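# Unstack one tumbler and stand it upright beside stack

## Task

Lift one of the four loose tumblers off the stack and set it standing on the table with its open end facing up, placed at least one tumbler diameter away from the stack. The remaining three must stay stacked, open ends down, in their original spot. Everything must stay put on its own, with no support from the robot. Finally release the tumbler and move the hands away.

## Robot and tools

Robot: two arms, left_arm and right_arm, each ending in an identical five-finger right hand (not mirrored, so every hand number and axis means the same thing on both). The left arm sits on the +y side.

World frame (used in results): origin on the table top midway between the arms, +x out across the table, +z up. Result lines report each hand point's position in metres, orientation as quaternion wxyz, and velocities in m/s and rad/s. Printed positions can be a little off, more so at long reach.

Hand point: a point fixed to the palm, 0.05 m in front of it, where index pad and thumb tip meet in a pinch. Its own axes: +z along straight fingers (fingertips 0.06-0.07 m beyond the point), +y out of the palm, +x across the palm toward the little finger. A wrist bracket on the little-finger side can collide with things. With the thumb turned fully in front of the palm the hand can wrap objects 0.035-0.08 m wide; the object sits across the palm on the wrist side of the point. Turn the thumb before reaching the object.

The 28-number row (used by both execute_actions and move): one flat list covering both arms. Numbers 1-14 are for the left: dx, dy, dz, rx, ry, rz, then hand values little, ring, middle, index, thumb_bend, thumb_turn, force_limit, speed. Numbers 15-28 repeat this for the right. All lie in [-1, 1]. The first six per arm are an offset, not a pose: a target relative to that hand point's pose in the most recent result showing it (or, before any such result and for second and later calls in one reply, relative to where it is when the action begins), expressed in the hand point's own axes. Scale: 1.0 = 0.6 m for dx,dy,dz and 180 degrees for the rotation vector rx,ry,rz. All-zero offsets are not a hold; they pull the arm back to that reference pose.

Hand values are absolute targets. Fingers: +1 straight/open, -1 curled into the palm. thumb_bend: +1 straight, -1 fully bent. thumb_turn: +1 beside the palm, -1 across in front of it. A pinch is roughly index -0.22, thumb_bend -0.75, thumb_turn -0.57. force_limit maps -1..+1 to about 0..10 N at the fingertip (0..15 N for the two thumb motors); it stops closing only. speed maps -1..+1 to near zero..full (full travel 0.6 s). For a soft grip close at speed -0.9 or below. There is no 'no change' value: to keep a hand as it is, resend its last eight numbers, or before any command its hand_measured six plus hand_force_limit and hand_speed. A motor only starts when its target changes by 0.01 or more; locked fingers hold at least 15 N.

Tools:
- execute_actions {actions, pictures}: an empty list just reports state; one action {rows, steps} with up to 15 rows of 28 numbers, up to 15 steps of 1/30 s, last row repeated; or one wait {steps} up to 300, counted from the previous result. Each row is measured from the same reference pose, not the prior row. Per step the command is clipped to within 100 mm and 16 degrees of the measured pose, and motion lags about 0.17 s.
- move {target, speed, stop_force}: target is one 28-number row as above. Each hand point travels straight toward its target, all arms finishing together, in 0.5-10 s. speed is path top speed in m/s, 0.002-0.5 (default 0.25; turning up to twice that in rad/s). stop_force, 13-80 N for both arms, ends an arm's path once the wrist sensor feels that much extra resistance; use it only when slow and not rotating, and omit it when moving off something you press on. The result adds a 'move:' line with an ending per arm (done, off_target, moving, held, contact, fault) and limits (paced = pose clipped; held = some steps blocked, possibly followed by a fast surge), plus distance from target.
- wait {seconds 0-10}: lets the sim run with nothing new sent.
- zoom_image {camera, region [x0,y0,x1,y1] in pixels, at most 504x504}: cameras cam_head_left, cam_head_right, cam_high (672x504), cam_left_wrist, cam_right_wrist (504x504).
- show_instructions: shows the reference page(s).
- finished_scene {scene}: ends and grades the current scene; irreversible.

Result lines: hand_measured, hand_stopped_by (moving, target, force, stalled, fault), hand_load_n (positive when pushed open; near zero means the grip is lost), hand_force_limit, hand_speed; 'Wrist force/torque' in the end-effector axes (offset up to ~5.5 N, noise up to ~3.4 N, saturating near 100 N); 'Hand target' shows where the controller is driving each arm; 'pose unreachable' and HELD mark commands the clearance check altered or withheld. Camera calibration lines use OpenCV conventions with T_world_to_cam.

Cautions: the arms are stiff, so commanding even slightly past a firm contact can cause a fault; 150 N on any arm part or a joint overload stops that arm for 10 s. Keep the two arms from striking or pressing on each other anywhere. Do not knock tumblers over or off the table; disturb the other three as little as possible. Holding loads heats motors (warning at 70 °C, brake stop at 85 °C). Objects may occasionally get a small push. The sim keeps running while you reply. Large moves may fall short; check the pose and send the remainder. Release fully and withdraw before finishing.

Each tool is called after "Emit:" as a command line: name --argument value for each argument, lists and objects as JSON in quotes; but a table of rows of numbers goes row by row, as --pt "numbers of a row", without its own name.

Reference images:

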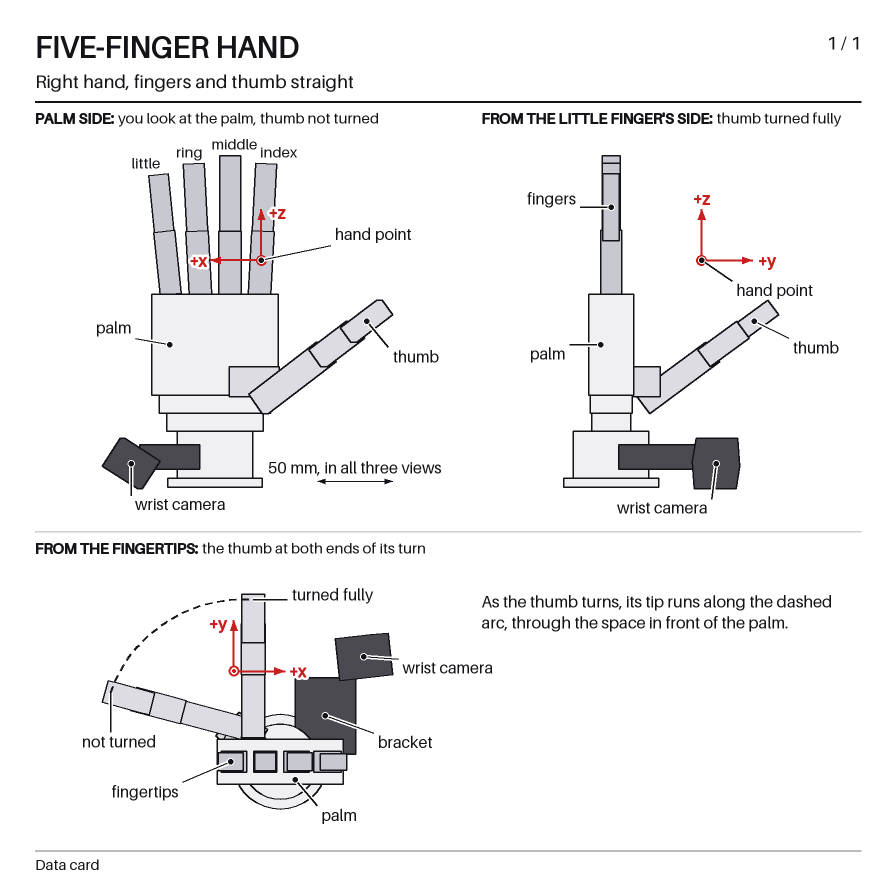

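## Session

Emit:
execute_actions --actions '[]'

Scene clock: 0.00 s of 6600.00 s.
left_arm: end_effector_position=(+0.1360, +1.1482, +0.6160) hand_measured=(+1.000, +1.000, +1.000, +1.000, +1.000, +1.000) hand_load_n=(+0.0, +0.0, +0.0, +0.0, +0.0, +0.0) hand_stopped_by=(target, target, target, target, target, target) hand_force_limit=0.00 hand_speed=-0.80 end_effector_quat_wxyz=(+0.068, -0.559, +0.826, +0.024) end_effector_velocity=(+0.001, +0.000, -0.001) end_effector_angular_velocity=(-0.001, +0.002, -0.002) | right_arm: end_effector_position=(+0.2627, -1.0576, +0.6812) hand_measured=(+1.000, +1.000, +1.000, +1.000, +1.000, +1.000) hand_load_n=(+0.0, +0.0, +0.0, +0.0, +0.0, +0.0) hand_stopped_by=(target, target, target, target, target, target) hand_force_limit=0.00 hand_speed=-0.80 end_effector_quat_wxyz=(+0.055, +0.714, +0.698, +0.012) end_effector_velocity=(-0.000, -0.000, +0.000) end_effector_angular_velocity=(-0.001, -0.000, -0.002)
Joint positions: left_arm=[ 1.168 -1.62   1.439  1.608  1.588 -1.711] | right_arm=[-1.913 -1.61   1.341  1.793  1.468 -1.71 ]
Joint velocities: left_arm=[-0.002  0.001  0.001 -0.    -0.001  0.   ] | right_arm=[-0.     0.    -0.001 -0.    -0.     0.002]
Motor temperatures (°C, as the motors report them): left_arm=[24 23 22 31 30 29] | right_arm=[24 24 23 26 27 33]
Wrist force (N, on the end effector, along its own x y z axes, offset not removed): no reading
Wrist torque (N m, same axes, about the end effector's origin, offset not removed): no reading
Hand target (left_arm): +0.136, +1.148, +0.616; +0.068, -0.559, +0.826, +0.024
Hand target (right_arm): +0.263, -1.058, +0.681; +0.055, +0.714, +0.698, +0.012

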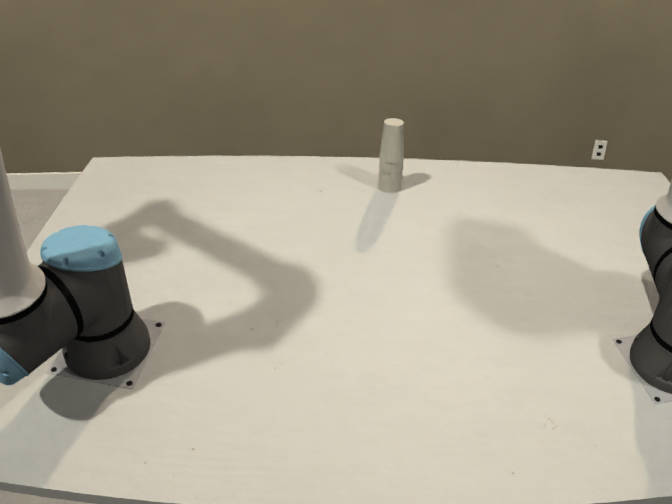

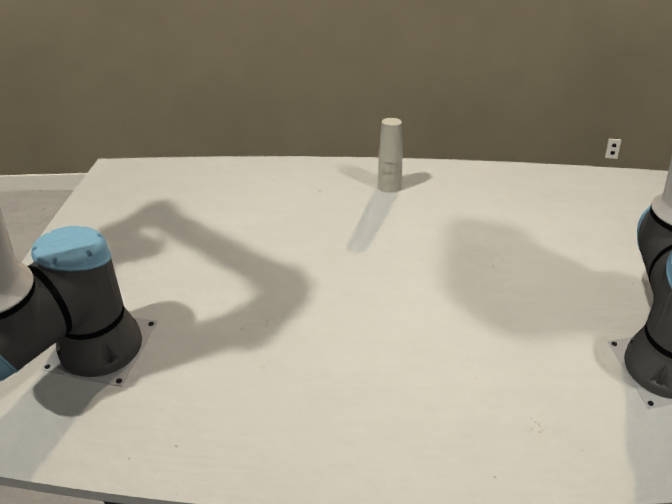

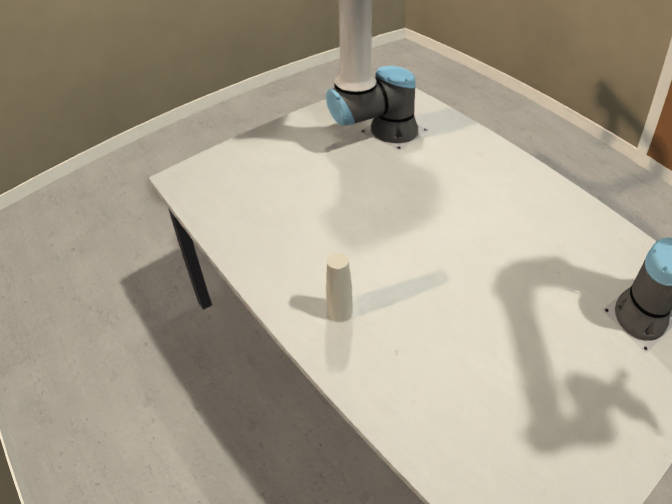

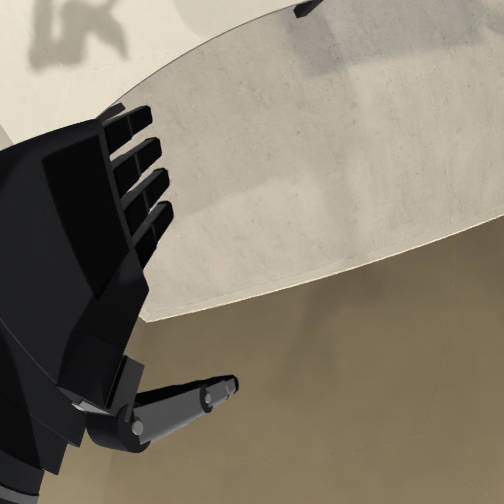

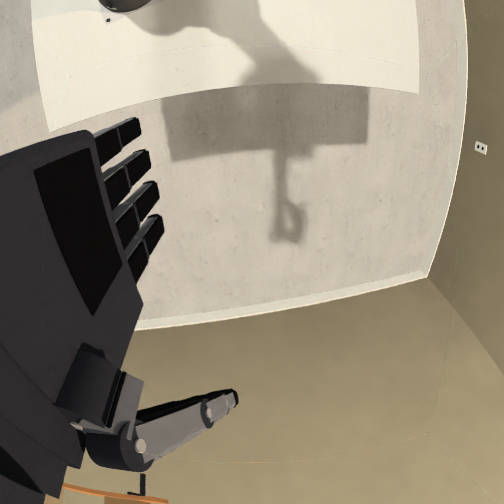

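Emit:
move --target '[0,0,0,0,0,0,1,1,1,1,1,1,0,-0.8,0,0,0,-0.377,-0.3455,-0.39,1,1,1,1,1,-1,0.2,0.5]' --speed 0.5

Scene clock: 14.97 s of 6600.00 s.
left_arm: end_effector_position=(+0.1360, +1.1482, +0.6159) hand_measured=(+1.000, +1.000, +1.000, +1.000, +1.000, +1.000) hand_load_n=(+0.0, +0.0, +0.0, +0.0, +0.0, +0.0) hand_stopped_by=(target, target, target, target, target, target) hand_force_limit=0.00 hand_speed=-0.80 end_effector_quat_wxyz=(+0.068, -0.559, +0.826, +0.024) end_effector_velocity=(-0.000, -0.000, +0.001) end_effector_angular_velocity=(+0.001, -0.002, +0.000) | right_arm: end_effector_position=(+0.2630, -1.0574, +0.6810) hand_measured=(+1.000, +1.000, +1.000, +1.000, +1.000, -1.000) hand_load_n=(+0.0, +0.0, +0.0, +0.0, +0.0, +0.0) hand_stopped_by=(target, target, target, target, target, target) hand_force_limit=0.20 hand_speed=0.50 end_effector_quat_wxyz=(+0.707, +0.000, +0.707, -0.000) end_effector_velocity=(+0.000, +0.001, +0.001) end_effector_angular_velocity=(-0.004, -0.010, +0.006)
Joint positions: left_arm=[ 1.168 -1.62   1.439  1.608  1.588 -1.711] | right_arm=[-2.217 -1.557  2.035  2.662  0.469 -4.711]
Joint velocities: left_arm=[ 0.001 -0.    -0.002  0.     0.001  0.001] | right_arm=[ 0.002 -0.002  0.006  0.019  0.004 -0.025]
Motor temperatures (°C, as the motors report them): left_arm=[24 23 22 31 30 29] | right_arm=[24 24 23 26 27 33]
Wrist force (N, on the end effector, along its own x y z axes, offset not removed): left_arm=[-0.7 -4.0 2.6] | right_arm=[3.0 0.3 -2.2]
Wrist torque (N m, same axes, about the end effector's origin, offset not removed): left_arm=[-0.55 0.07 -0.11] | right_arm=[0.31 -0.38 0.13]
Hand target (left_arm): +0.136, +1.148, +0.616; +0.068, -0.559, +0.826, +0.024
Hand target (right_arm): +0.263, -1.057, +0.681; +0.707, -0.000, +0.707, -0.000
Off the commanded pose (left_arm): 0.000 m, 0 deg.
Off the commanded pose (right_arm): 0.000 m, 0 deg.
After step 90, 9.03 s passed at rest.
move: done; limits=paced
camera_calibration (this result's frames):
cam_right_wrist: T_world_to_cam=[[-0.0387252, 0.996474, 0.0744359, 1.00158], [-0.529174, -0.0836396, 0.844381, -0.526352], [0.847629, -0.00669068, 0.530547, -0.45534], [0, 0, 0, 1]] pos_world=[0.146214, -1.04511, 0.611468]

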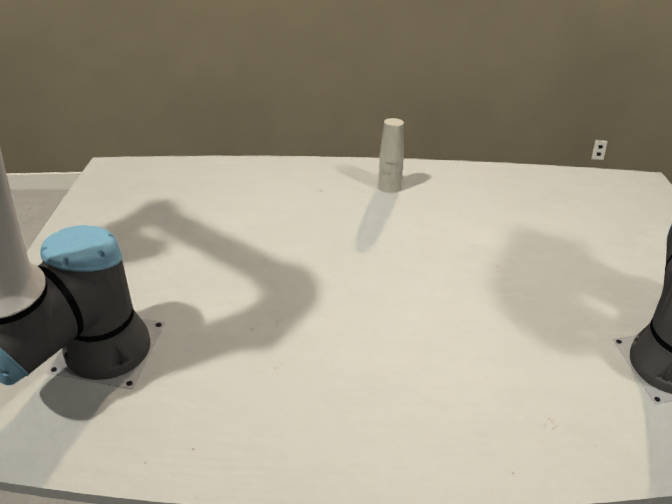

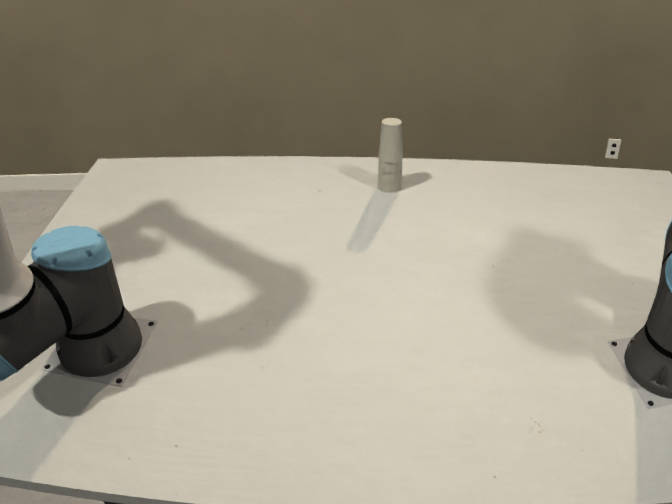

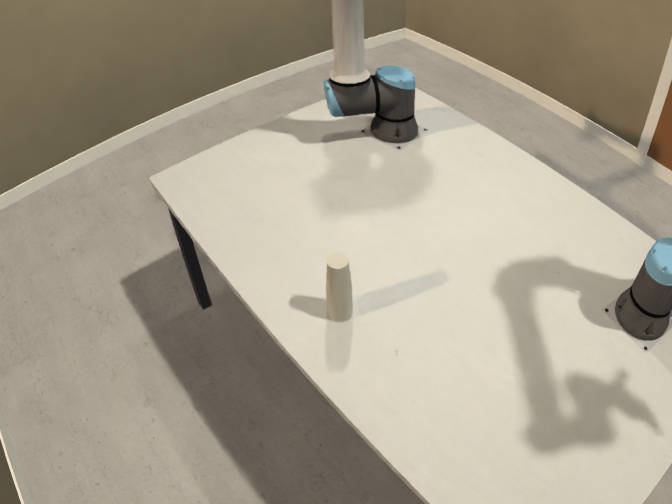

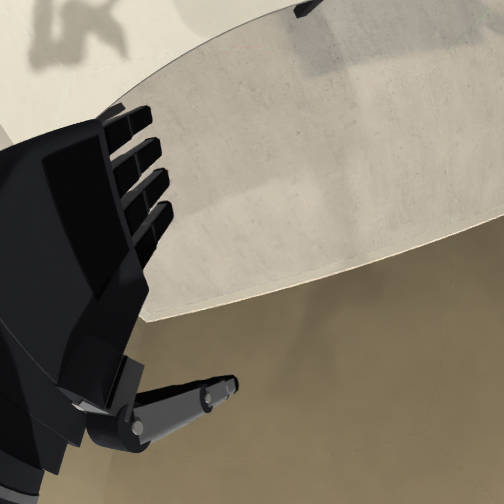

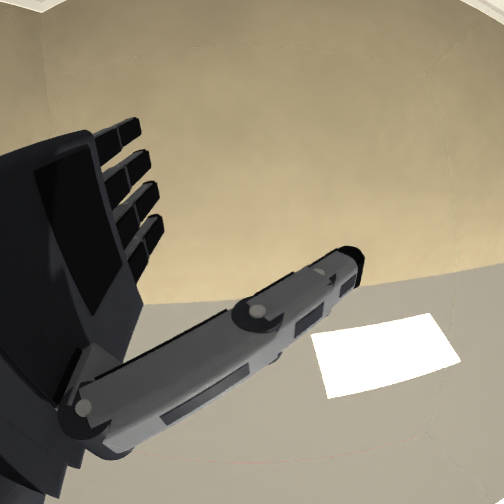

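Emit:
move --target '[0,0,0,0,0,0,1,1,1,1,1,1,0,-0.8,0.5,0.92,0.26,0,0,0,1,1,1,1,1,-1,0.2,0.5]' --speed 0.5

Emit:
move --target '[0,0,0,0,0,0,1,1,1,1,1,1,0,-0.8,0.335,0.917,0.268,0,0,0,1,1,1,1,1,-1,0.2,0.5]' --speed 0.4

Scene clock: 20.10 s of 6600.00 s.
left_arm: end_effector_position=(+0.1360, +1.1482, +0.6159) hand_measured=(+1.000, +1.000, +1.000, +1.000, +1.000, +1.000) hand_load_n=(+0.0, +0.0, +0.0, +0.0, +0.0, +0.0) hand_stopped_by=(target, target, target, target, target, target) hand_force_limit=0.00 hand_speed=-0.80 end_effector_quat_wxyz=(+0.068, -0.559, +0.826, +0.024) end_effector_velocity=(+0.000, -0.000, -0.001) end_effector_angular_velocity=(-0.001, -0.000, +0.000) | right_arm: end_effector_position=(+0.3728, -0.7471, +0.5100) hand_measured=(+1.000, +1.000, +1.000, +1.000, +1.000, -1.000) hand_load_n=(+0.0, +0.0, +0.0, +0.0, +0.0, +0.0) hand_stopped_by=(target, target, target, target, target, target) hand_force_limit=0.20 hand_speed=0.50 end_effector_quat_wxyz=(+0.705, -0.008, +0.709, +0.007) end_effector_velocity=(+0.000, +0.000, -0.000) end_effector_angular_velocity=(+0.000, -0.000, -0.000)
Joint positions: left_arm=[ 1.168 -1.62   1.439  1.608  1.588 -1.711] | right_arm=[-2.433 -2.04   2.736  2.438  0.707 -4.708]
Joint velocities: left_arm=[ 0.     0.     0.001 -0.     0.001 -0.   ] | right_arm=[ 0.    -0.001  0.001  0.    -0.    -0.   ]
Motor temperatures (°C, as the motors report them): left_arm=[24 23 22 31 30 29] | right_arm=[24 24 23 26 27 33]
Wrist force (N, on the end effector, along its own x y z axes, offset not removed): left_arm=[-2.3 -3.9 -3.3] | right_arm=[0.1 2.6 -4.8]
Wrist torque (N m, same axes, about the end effector's origin, offset not removed): left_arm=[-0.16 0.29 -0.12] | right_arm=[0.68 -0.10 -0.22]
Hand target (left_arm): +0.136, +1.148, +0.616; +0.068, -0.559, +0.826, +0.024
Hand target (right_arm): +0.373, -0.747, +0.510; +0.705, -0.008, +0.709, +0.007
Off the commanded pose (left_arm): 0.000 m, 0 deg.
Off the commanded pose (right_arm): 0.278 m, 1 deg; position clipped at the last step of the last action.
After step 90, 0.43 s passed at rest.
move: held (right_arm); limits=paced,held; held on 19 of 51 steps (right_arm), including the last (right_arm)
pose unreachable (right arm): on one or more control steps of this call this arm could not follow its commanded pose, so it was not sent that pose on those steps. On the call's last step it was still not sent that pose. It may still have moved: this result reports where it is.
cause: the commanded pose would bring two parts of the arm too close to each other (joints 3 (elbow) to 6 (wrist 3) lie between them).
camera_calibration (this result's frames):
cam_left_wrist: T_world_to_cam=[[-0.894898, 0.443092, -0.0531703, -0.352765], [0.28949, 0.667049, 0.68647, -1.2348], [0.339636, 0.598928, -0.725212, -0.152828], [0, 0, 0, 1]] pos_world=[0.0936791, 1.07151, 0.718063]
cam_right_wrist: T_world_to_cam=[[-0.0605006, 0.995502, 0.0729075, 0.717533], [-0.523922, -0.0938418, 0.846581, -0.308646], [0.849615, 0.0130208, 0.527243, -0.439937], [0, 0, 0, 1]] pos_world=[0.255481, -0.737541, 0.440934]

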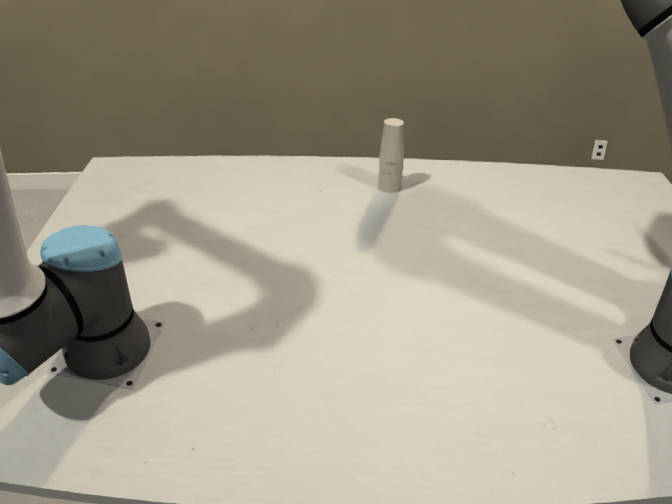

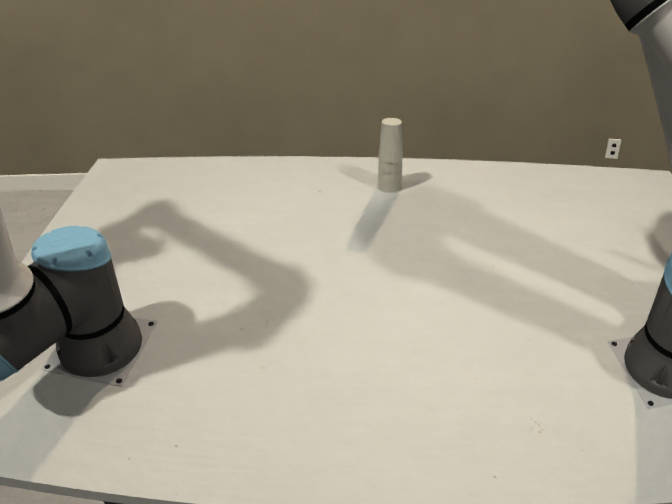

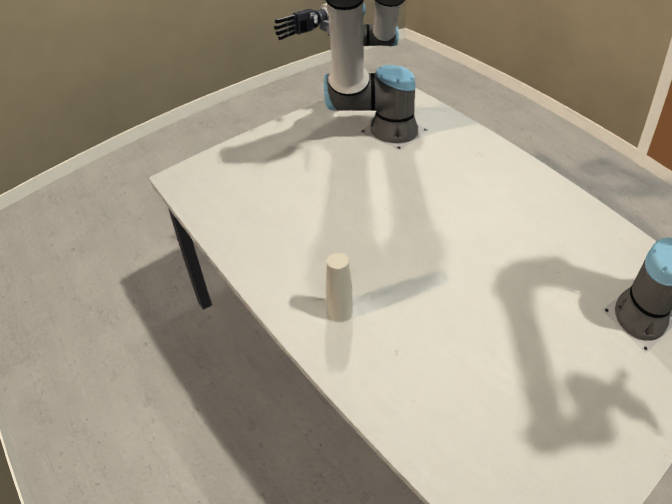

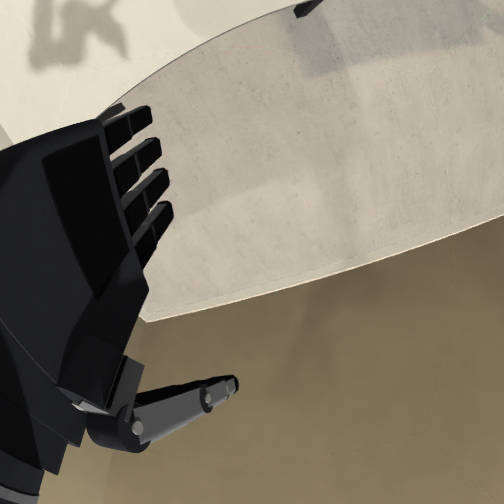

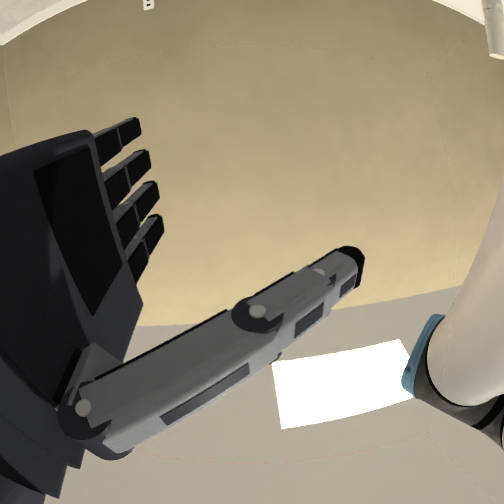

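Scene clock: 22.23 s of 6600.00 s.
left_arm: end_effector_position=(+0.1360, +1.1482, +0.6159) hand_measured=(+1.000, +1.000, +1.000, +1.000, +1.000, +1.000) hand_load_n=(+0.0, +0.0, +0.0, +0.0, +0.0, +0.0) hand_stopped_by=(target, target, target, target, target, target) hand_force_limit=0.00 hand_speed=-0.80 end_effector_quat_wxyz=(+0.068, -0.559, +0.826, +0.024) end_effector_velocity=(-0.000, +0.000, +0.000) end_effector_angular_velocity=(+0.001, +0.002, -0.000) | right_arm: end_effector_position=(+0.3766, -0.7372, +0.5062) hand_measured=(+1.000, +1.000, +1.000, +1.000, +1.000, -1.000) hand_load_n=(+0.0, +0.0, +0.0, +0.0, +0.0, +0.0) hand_stopped_by=(target, target, target, target, target, target) hand_force_limit=0.20 hand_speed=0.50 end_effector_quat_wxyz=(+0.705, -0.010, +0.709, +0.009) end_effector_velocity=(+0.000, +0.000, +0.000) end_effector_angular_velocity=(+0.002, +0.000, +0.001)
Joint positions: left_arm=[ 1.168 -1.62   1.439  1.608  1.588 -1.711] | right_arm=[-2.447 -2.068  2.754  2.447  0.727 -4.708]
Joint velocities: left_arm=[-0.001 -0.    -0.     0.    -0.002  0.   ] | right_arm=[ 0.    -0.    -0.    -0.     0.     0.002]
Motor temperatures (°C, as the motors report them): left_arm=[24 23 22 31 30 29] | right_arm=[24 24 23 26 27 33]
Wrist force (N, on the end effector, along its own x y z axes, offset not removed): left_arm=[-3.0 -5.3 -2.2] | right_arm=[-0.4 -0.2 -0.6]
Wrist torque (N m, same axes, about the end effector's origin, offset not removed): left_arm=[-0.46 0.45 -0.24] | right_arm=[0.30 0.30 -0.15]
Hand target (left_arm): +0.136, +1.148, +0.616; +0.068, -0.559, +0.826, +0.024
Hand target (right_arm): +0.377, -0.737, +0.506; +0.705, -0.010, +0.709, +0.009
Off the commanded pose (left_arm): 0.000 m, 0 deg.
Off the commanded pose (right_arm): 0.596 m, 0 deg; position clipped at the last step of the last action.
move: held (right_arm); limits=paced,held; held on 42 of 57 steps (right_arm), including the last (right_arm)
pose unreachable (right arm): on one or more control steps of this call this arm could not follow its commanded pose, so it was not sent that pose on those steps. On the call's last step it was still not sent that pose. It may still have moved: this result reports where it is.
cause: the commanded pose would bring two parts of the arm too close to each other (joints 3 (elbow) to 6 (wrist 3) lie between them).
camera_calibration (this result's frames):
cam_left_wrist: T_world_to_cam=[[-0.894898, 0.443092, -0.0531702, -0.352766], [0.28949, 0.667049, 0.68647, -1.2348], [0.339636, 0.598928, -0.725212, -0.152828], [0, 0, 0, 1]] pos_world=[0.0936791, 1.07151, 0.718063]
cam_right_wrist: T_world_to_cam=[[-0.0656502, 0.995194, 0.0726598, 0.710019], [-0.522926, -0.09633, 0.846917, -0.304824], [0.849846, 0.0176045, 0.526737, -0.437744], [0, 0, 0, 1]] pos_world=[0.259227, -0.728264, 0.437147]

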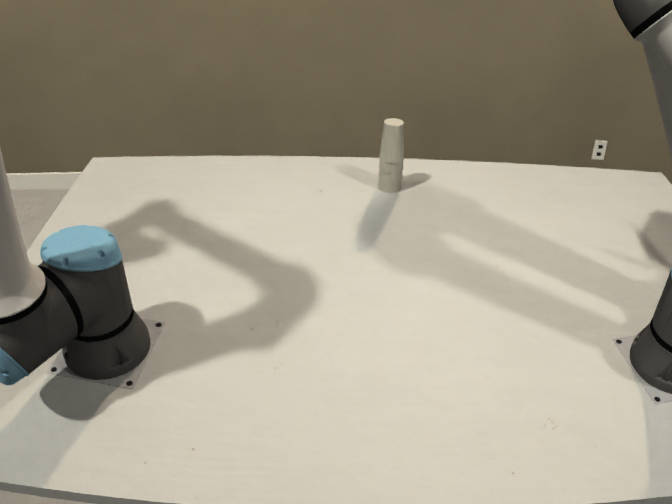

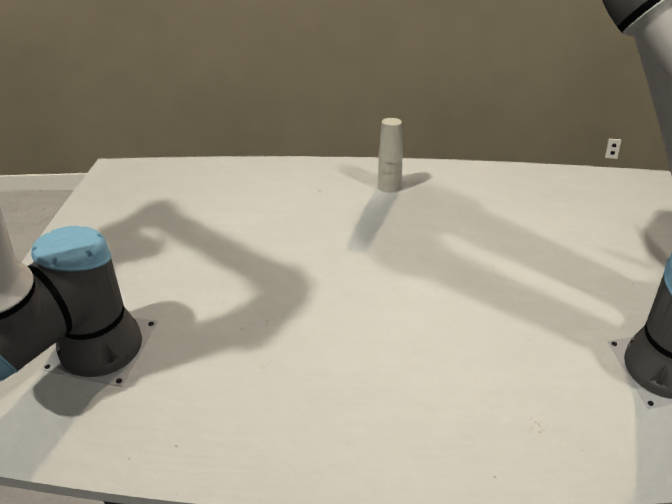

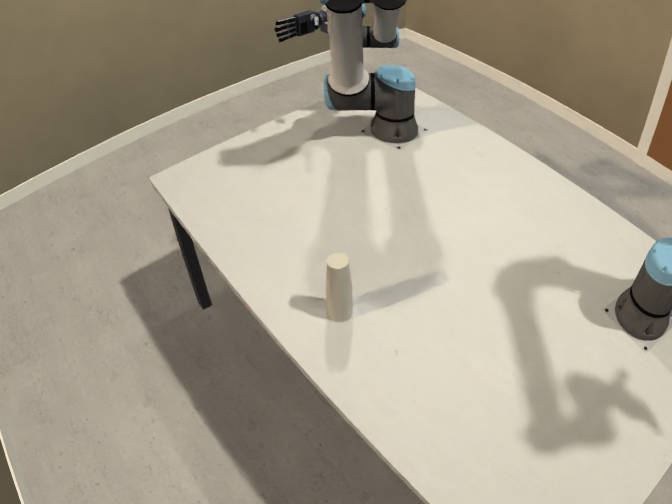

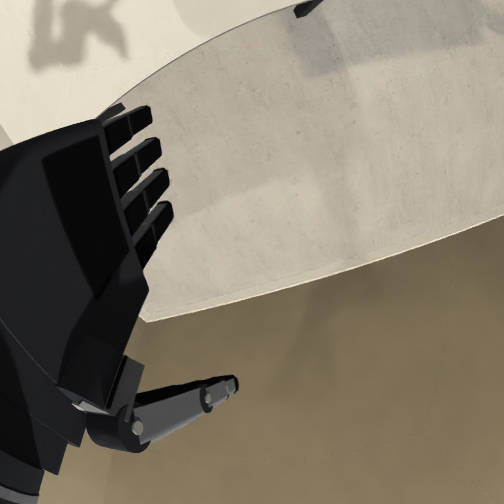

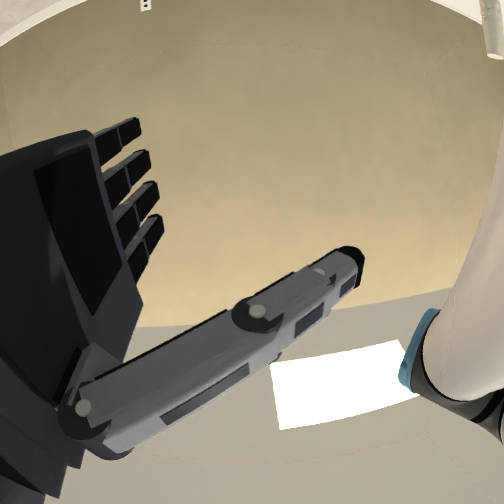

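Too close to the base; go outward first.

Emit:
move --target '[0,0,0,0,0,0,1,1,1,1,1,1,0,-0.8,0.1,0.1,0.55,0,0,0,1,1,1,1,1,-1,0.2,0.5]' --speed 0.4

Scene clock: 25.83 s of 6600.00 s.
left_arm: end_effector_position=(+0.1360, +1.1482, +0.6159) hand_measured=(+1.000, +1.000, +1.000, +1.000, +1.000, +1.000) hand_load_n=(+0.0, +0.0, +0.0, +0.0, +0.0, +0.0) hand_stopped_by=(target, target, target, target, target, target) hand_force_limit=0.00 hand_speed=-0.80 end_effector_quat_wxyz=(+0.068, -0.559, +0.826, +0.024) end_effector_velocity=(-0.000, -0.000, +0.001) end_effector_angular_velocity=(+0.001, -0.002, +0.001) | right_arm: end_effector_position=(+0.4386, -0.7002, +0.4770) hand_measured=(+1.000, +1.000, +1.000, +1.000, +1.000, -1.000) hand_load_n=(+0.0, +0.0, +0.0, +0.0, +0.0, +0.0) hand_stopped_by=(target, target, target, target, target, target) hand_force_limit=0.20 hand_speed=0.50 end_effector_quat_wxyz=(+0.704, -0.001, +0.710, +0.001) end_effector_velocity=(-0.000, -0.000, +0.000) end_effector_angular_velocity=(+0.001, +0.000, -0.000)
Joint positions: left_arm=[ 1.168 -1.62   1.439  1.608  1.588 -1.711] | right_arm=[-2.255 -2.111  2.833  2.404  0.511 -4.7  ]
Joint velocities: left_arm=[ 0.001 -0.001 -0.001  0.     0.001 -0.   ] | right_arm=[-0.001 -0.    -0.    -0.     0.     0.001]
Motor temperatures (°C, as the motors report them): left_arm=[24 23 22 31 30 29] | right_arm=[24 24 23 26 27 33]
Wrist force (N, on the end effector, along its own x y z axes, offset not removed): left_arm=[0.6 -3.0 0.1] | right_arm=[0.3 -1.0 -5.4]
Wrist torque (N m, same axes, about the end effector's origin, offset not removed): left_arm=[-0.21 -0.12 -0.06] | right_arm=[0.44 0.37 -0.28]
Hand target (left_arm): +0.136, +1.148, +0.616; +0.068, -0.559, +0.826, +0.024
Hand target (right_arm): +0.439, -0.700, +0.477; +0.704, -0.001, +0.710, +0.001
Off the commanded pose (left_arm): 0.000 m, 0 deg.
Off the commanded pose (right_arm): 0.270 m, 1 deg; position clipped at the last step of the last action.
move: held (right_arm); limits=paced,held; held on 6 of 46 steps (right_arm), including the last (right_arm)
pose unreachable (right arm): on one or more control steps of this call this arm could not follow its commanded pose, so it was not sent that pose on those steps. On the call's last step it was still not sent that pose. It may still have moved: this result reports where it is.
cause: the commanded pose would bring two parts of the arm too close to each other (joints 2 (shoulder lift) and 3 (elbow) lie between them).
camera_calibration (this result's frames):
cam_left_wrist: T_world_to_cam=[[-0.894898, 0.443092, -0.0531702, -0.352766], [0.28949, 0.667049, 0.68647, -1.2348], [0.339636, 0.598928, -0.725212, -0.152828], [0, 0, 0, 1]] pos_world=[0.0936791, 1.07151, 0.718063]
cam_right_wrist: T_world_to_cam=[[-0.0415768, 0.996417, 0.0736541, 0.669209], [-0.523287, -0.0845148, 0.847955, -0.236237], [0.851142, -0.00328691, 0.524925, -0.490011], [0, 0, 0, 1]] pos_world=[0.321273, -0.688387, 0.408248]

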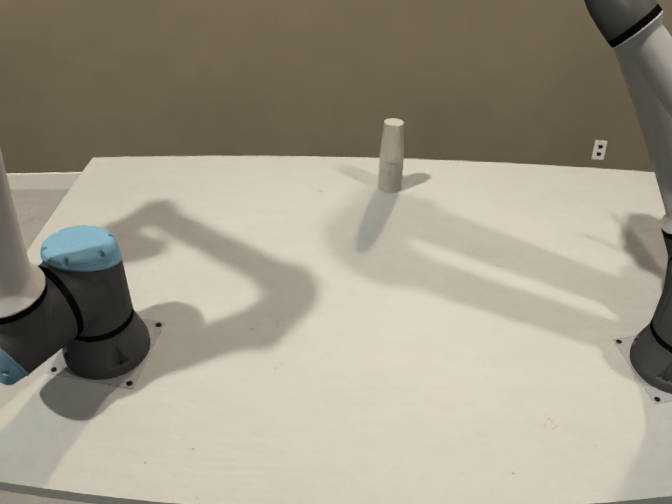

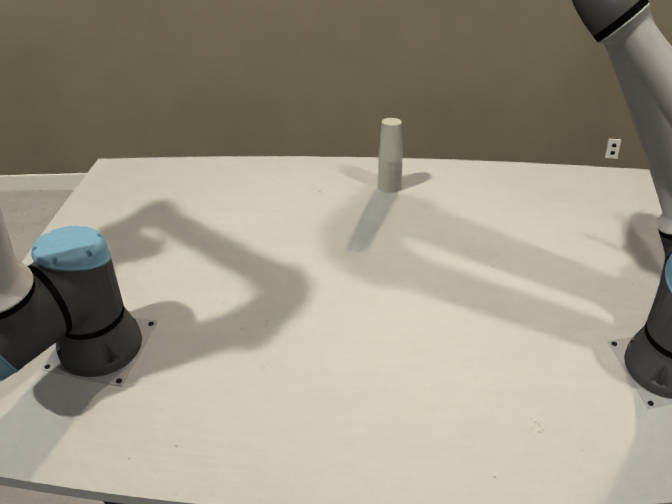

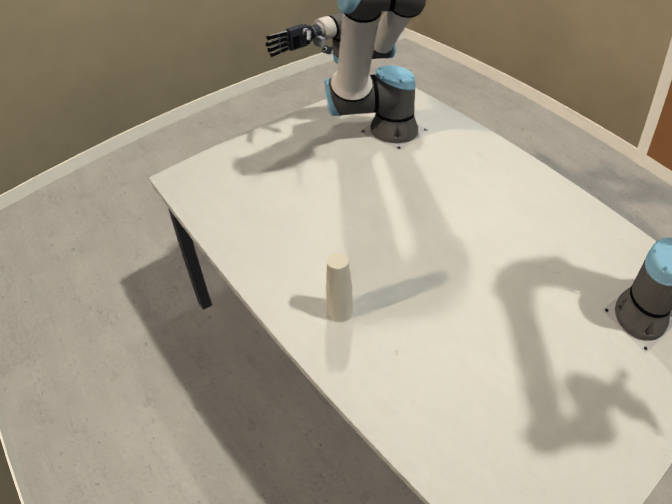

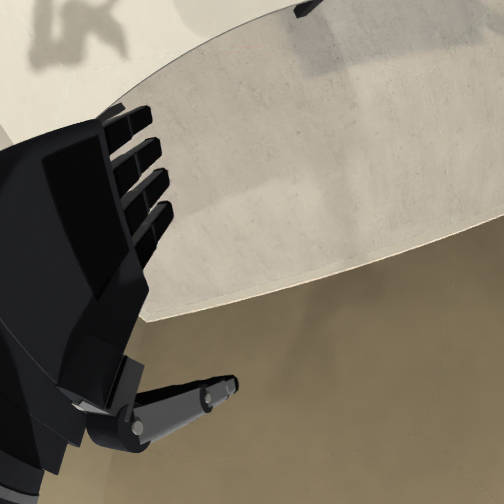

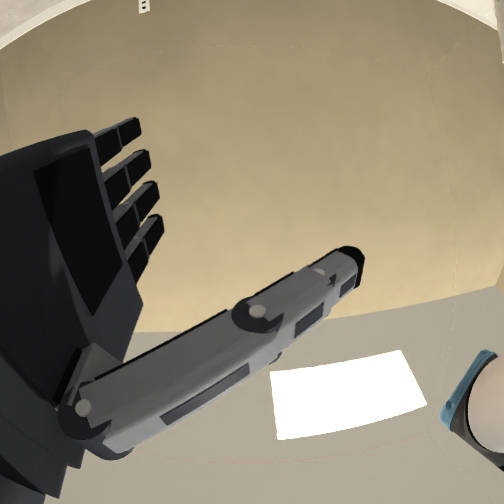

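Emit:
move --target '[0,0,0,0,0,0,1,1,1,1,1,1,0,-0.8,-0.4,-0.4,0.1,0,0,0,1,1,1,1,1,-1,0.2,0.5]' --speed 0.4

Emit:
move --target '[0,0,0,0,0,0,1,1,1,1,1,1,0,-0.8,0,0.3,0.55,0,0,0,1,1,1,1,1,-1,0.2,0.5]' --speed 0.4

Scene clock: 33.57 s of 6600.00 s.
left_arm: end_effector_position=(+0.1360, +1.1482, +0.6159) hand_measured=(+1.000, +1.000, +1.000, +1.000, +1.000, +1.000) hand_load_n=(+0.0, +0.0, +0.0, +0.0, +0.0, +0.0) hand_stopped_by=(target, target, target, target, target, target) hand_force_limit=0.00 hand_speed=-0.80 end_effector_quat_wxyz=(+0.068, -0.559, +0.826, +0.024) end_effector_velocity=(-0.000, -0.000, +0.000) end_effector_angular_velocity=(+0.001, -0.000, -0.000) | right_arm: end_effector_position=(+0.5005, -0.9395, +0.7171) hand_measured=(+1.000, +1.000, +1.000, +1.000, +1.000, -1.000) hand_load_n=(+0.0, +0.0, +0.0, +0.0, +0.0, +0.0) hand_stopped_by=(target, target, target, target, target, target) hand_force_limit=0.20 hand_speed=0.50 end_effector_quat_wxyz=(+0.706, -0.002, +0.709, +0.001) end_effector_velocity=(+0.002, -0.001, +0.001) end_effector_angular_velocity=(-0.001, +0.002, -0.001)
Joint positions: left_arm=[ 1.168 -1.62   1.439  1.608  1.588 -1.711] | right_arm=[-1.782 -1.734  2.123  2.644  0.038 -4.606]
Joint velocities: left_arm=[ 0.    -0.001 -0.    -0.    -0.     0.   ] | right_arm=[ 0.003  0.015 -0.017 -0.063 -0.004  0.064]
Motor temperatures (°C, as the motors report them): left_arm=[24 23 22 31 30 29] | right_arm=[24 24 23 26 27 33]
Wrist force (N, on the end effector, along its own x y z axes, offset not removed): left_arm=[-0.7 -3.3 -2.2] | right_arm=[-2.0 3.6 -1.8]
Wrist torque (N m, same axes, about the end effector's origin, offset not removed): left_arm=[-0.11 0.09 -0.02] | right_arm=[0.76 0.48 -0.06]
Hand target (left_arm): +0.136, +1.148, +0.616; +0.068, -0.559, +0.826, +0.024
Hand target (right_arm): +0.501, -0.940, +0.717; +0.706, -0.002, +0.709, +0.001
Off the commanded pose (left_arm): 0.000 m, 0 deg.
Off the commanded pose (right_arm): 0.001 m, 0 deg.
After step 90, 0.53 s passed at rest.
move: done; limits=paced
camera_calibration (this result's frames):
cam_left_wrist: T_world_to_cam=[[-0.894898, 0.443092, -0.0531702, -0.352766], [0.28949, 0.667049, 0.68647, -1.2348], [0.339636, 0.598928, -0.725212, -0.152828], [0, 0, 0, 1]] pos_world=[0.093679, 1.07151, 0.718063]
cam_right_wrist: T_world_to_cam=[[-0.0420158, 0.996433, 0.0731781, 0.89317], [-0.526267, -0.0843303, 0.846127, -0.424694], [0.849281, -0.00296053, 0.527934, -0.670424], [0, 0, 0, 1]] pos_world=[0.383403, -0.927784, 0.647924]

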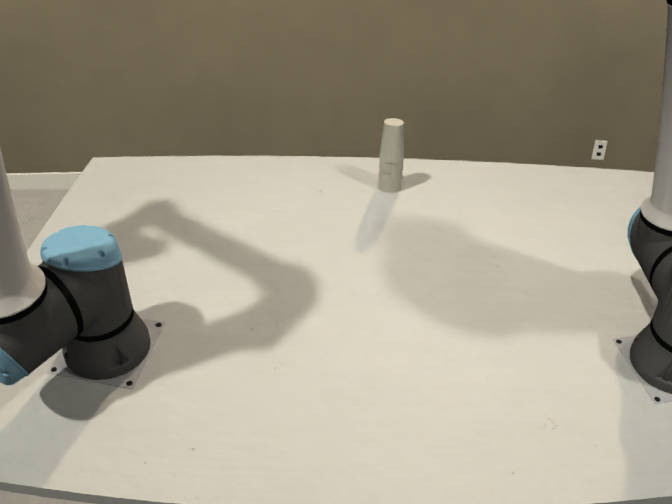

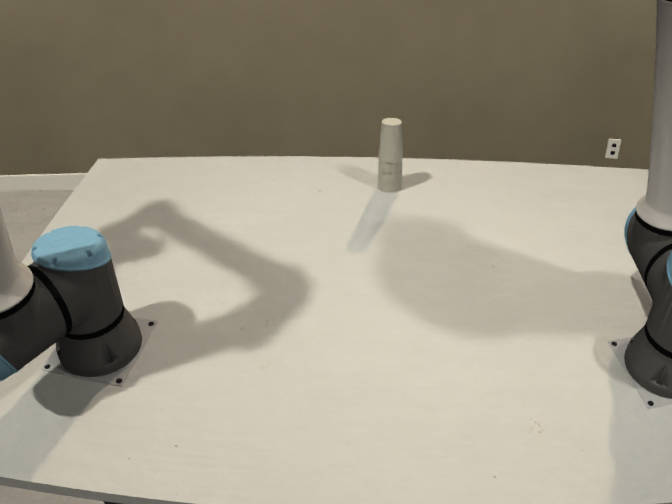

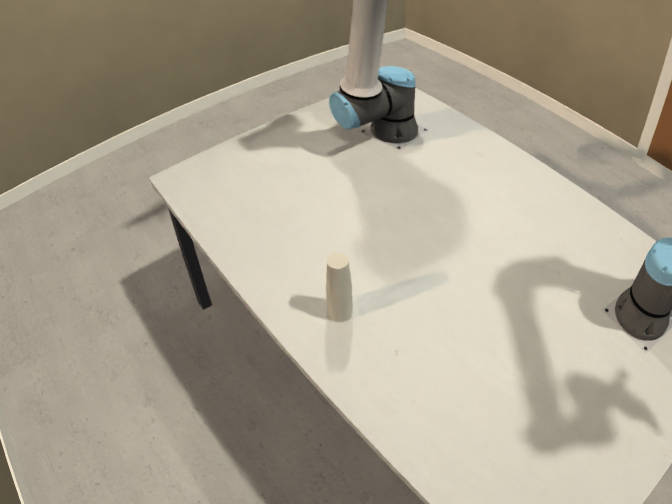

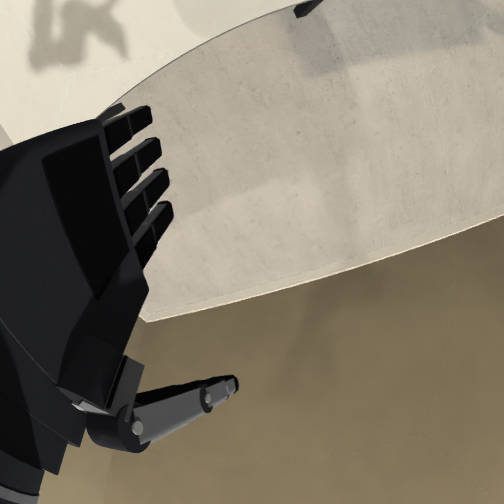

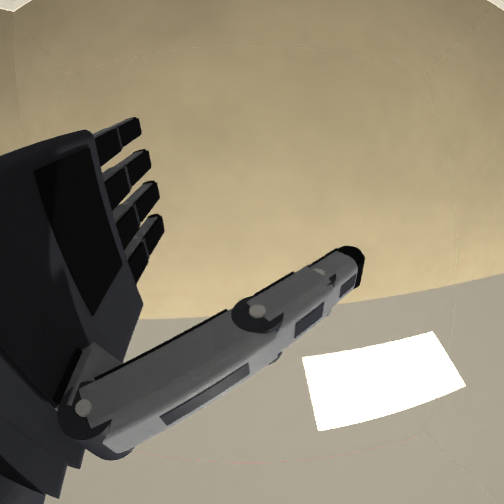

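Scene clock: 35.30 s of 6600.00 s.
left_arm: end_effector_position=(+0.1360, +1.1482, +0.6159) hand_measured=(+1.000, +1.000, +1.000, +1.000, +1.000, +1.000) hand_load_n=(+0.0, +0.0, +0.0, +0.0, +0.0, +0.0) hand_stopped_by=(target, target, target, target, target, target) hand_force_limit=0.00 hand_speed=-0.80 end_effector_quat_wxyz=(+0.068, -0.559, +0.826, +0.024) end_effector_velocity=(+0.001, -0.000, -0.000) end_effector_angular_velocity=(-0.000, +0.001, -0.001) | right_arm: end_effector_position=(+0.8289, -0.7587, +0.7164) hand_measured=(+1.000, +1.000, +1.000, +1.000, +1.000, -1.000) hand_load_n=(+0.0, +0.0, +0.0, +0.0, +0.0, +0.0) hand_stopped_by=(target, target, target, target, target, target) hand_force_limit=0.20 hand_speed=0.50 end_effector_quat_wxyz=(+0.706, -0.001, +0.708, +0.001) end_effector_velocity=(+0.002, -0.000, +0.001) end_effector_angular_velocity=(-0.001, -0.000, -0.002)
Joint positions: left_arm=[ 1.168 -1.62   1.439  1.608  1.588 -1.711] | right_arm=[-0.961 -1.586  1.994  2.737 -0.783 -4.716]
Joint velocities: left_arm=[-0.002  0.     0.001  0.    -0.001 -0.   ] | right_arm=[ 0.003  0.003 -0.004  0.001 -0.005 -0.   ]
Motor temperatures (°C, as the motors report them): left_arm=[24 23 22 31 30 29] | right_arm=[24 24 23 26 27 33]
Wrist force (N, on the end effector, along its own x y z axes, offset not removed): left_arm=[-2.3 -1.6 -1.8] | right_arm=[3.0 0.8 -2.6]
Wrist torque (N m, same axes, about the end effector's origin, offset not removed): left_arm=[0.06 0.28 -0.03] | right_arm=[0.48 -0.25 -0.24]
Hand target (left_arm): +0.136, +1.148, +0.616; +0.068, -0.559, +0.826, +0.024
Hand target (right_arm): +0.829, -0.759, +0.716; +0.706, -0.001, +0.708, +0.001
Off the commanded pose (left_arm): 0.000 m, 0 deg.
Off the commanded pose (right_arm): 0.001 m, 0 deg.
move: done
camera_calibration (this result's frames):
cam_left_wrist: T_world_to_cam=[[-0.894898, 0.443092, -0.0531702, -0.352766], [0.28949, 0.667049, 0.68647, -1.2348], [0.339636, 0.598928, -0.725212, -0.152828], [0, 0, 0, 1]] pos_world=[0.093679, 1.07151, 0.718063]
cam_right_wrist: T_world_to_cam=[[-0.0422417, 0.99638, 0.0737732, 0.726525], [-0.527689, -0.0849496, 0.845179, -0.234633], [0.848386, -0.00322756, 0.529368, -0.948963], [0, 0, 0, 1]] pos_world=[0.711963, -0.74689, 0.647059]

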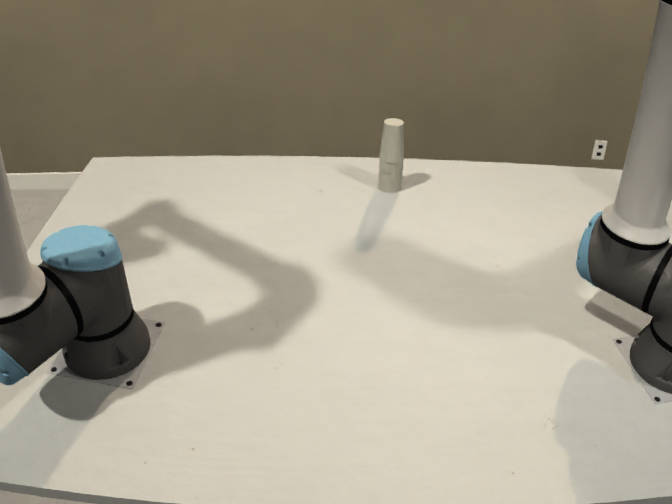

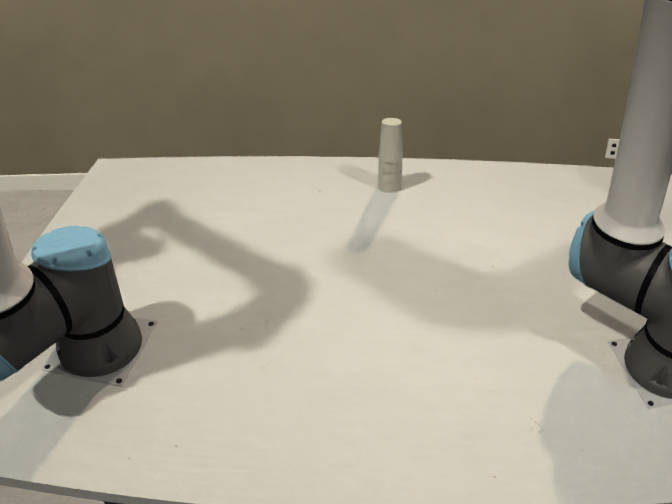

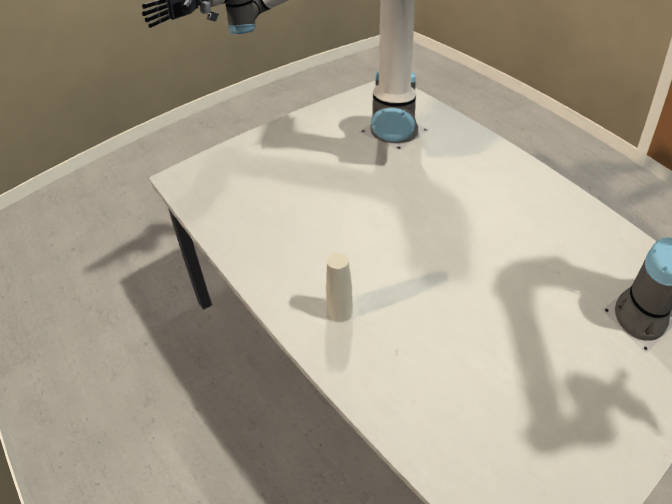

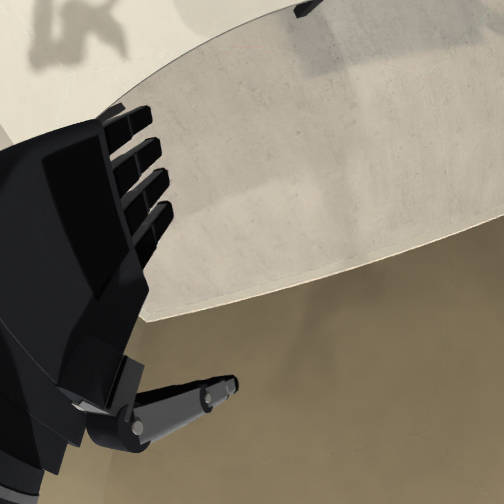

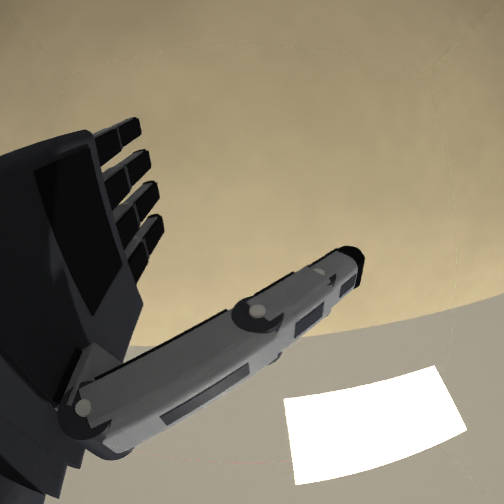

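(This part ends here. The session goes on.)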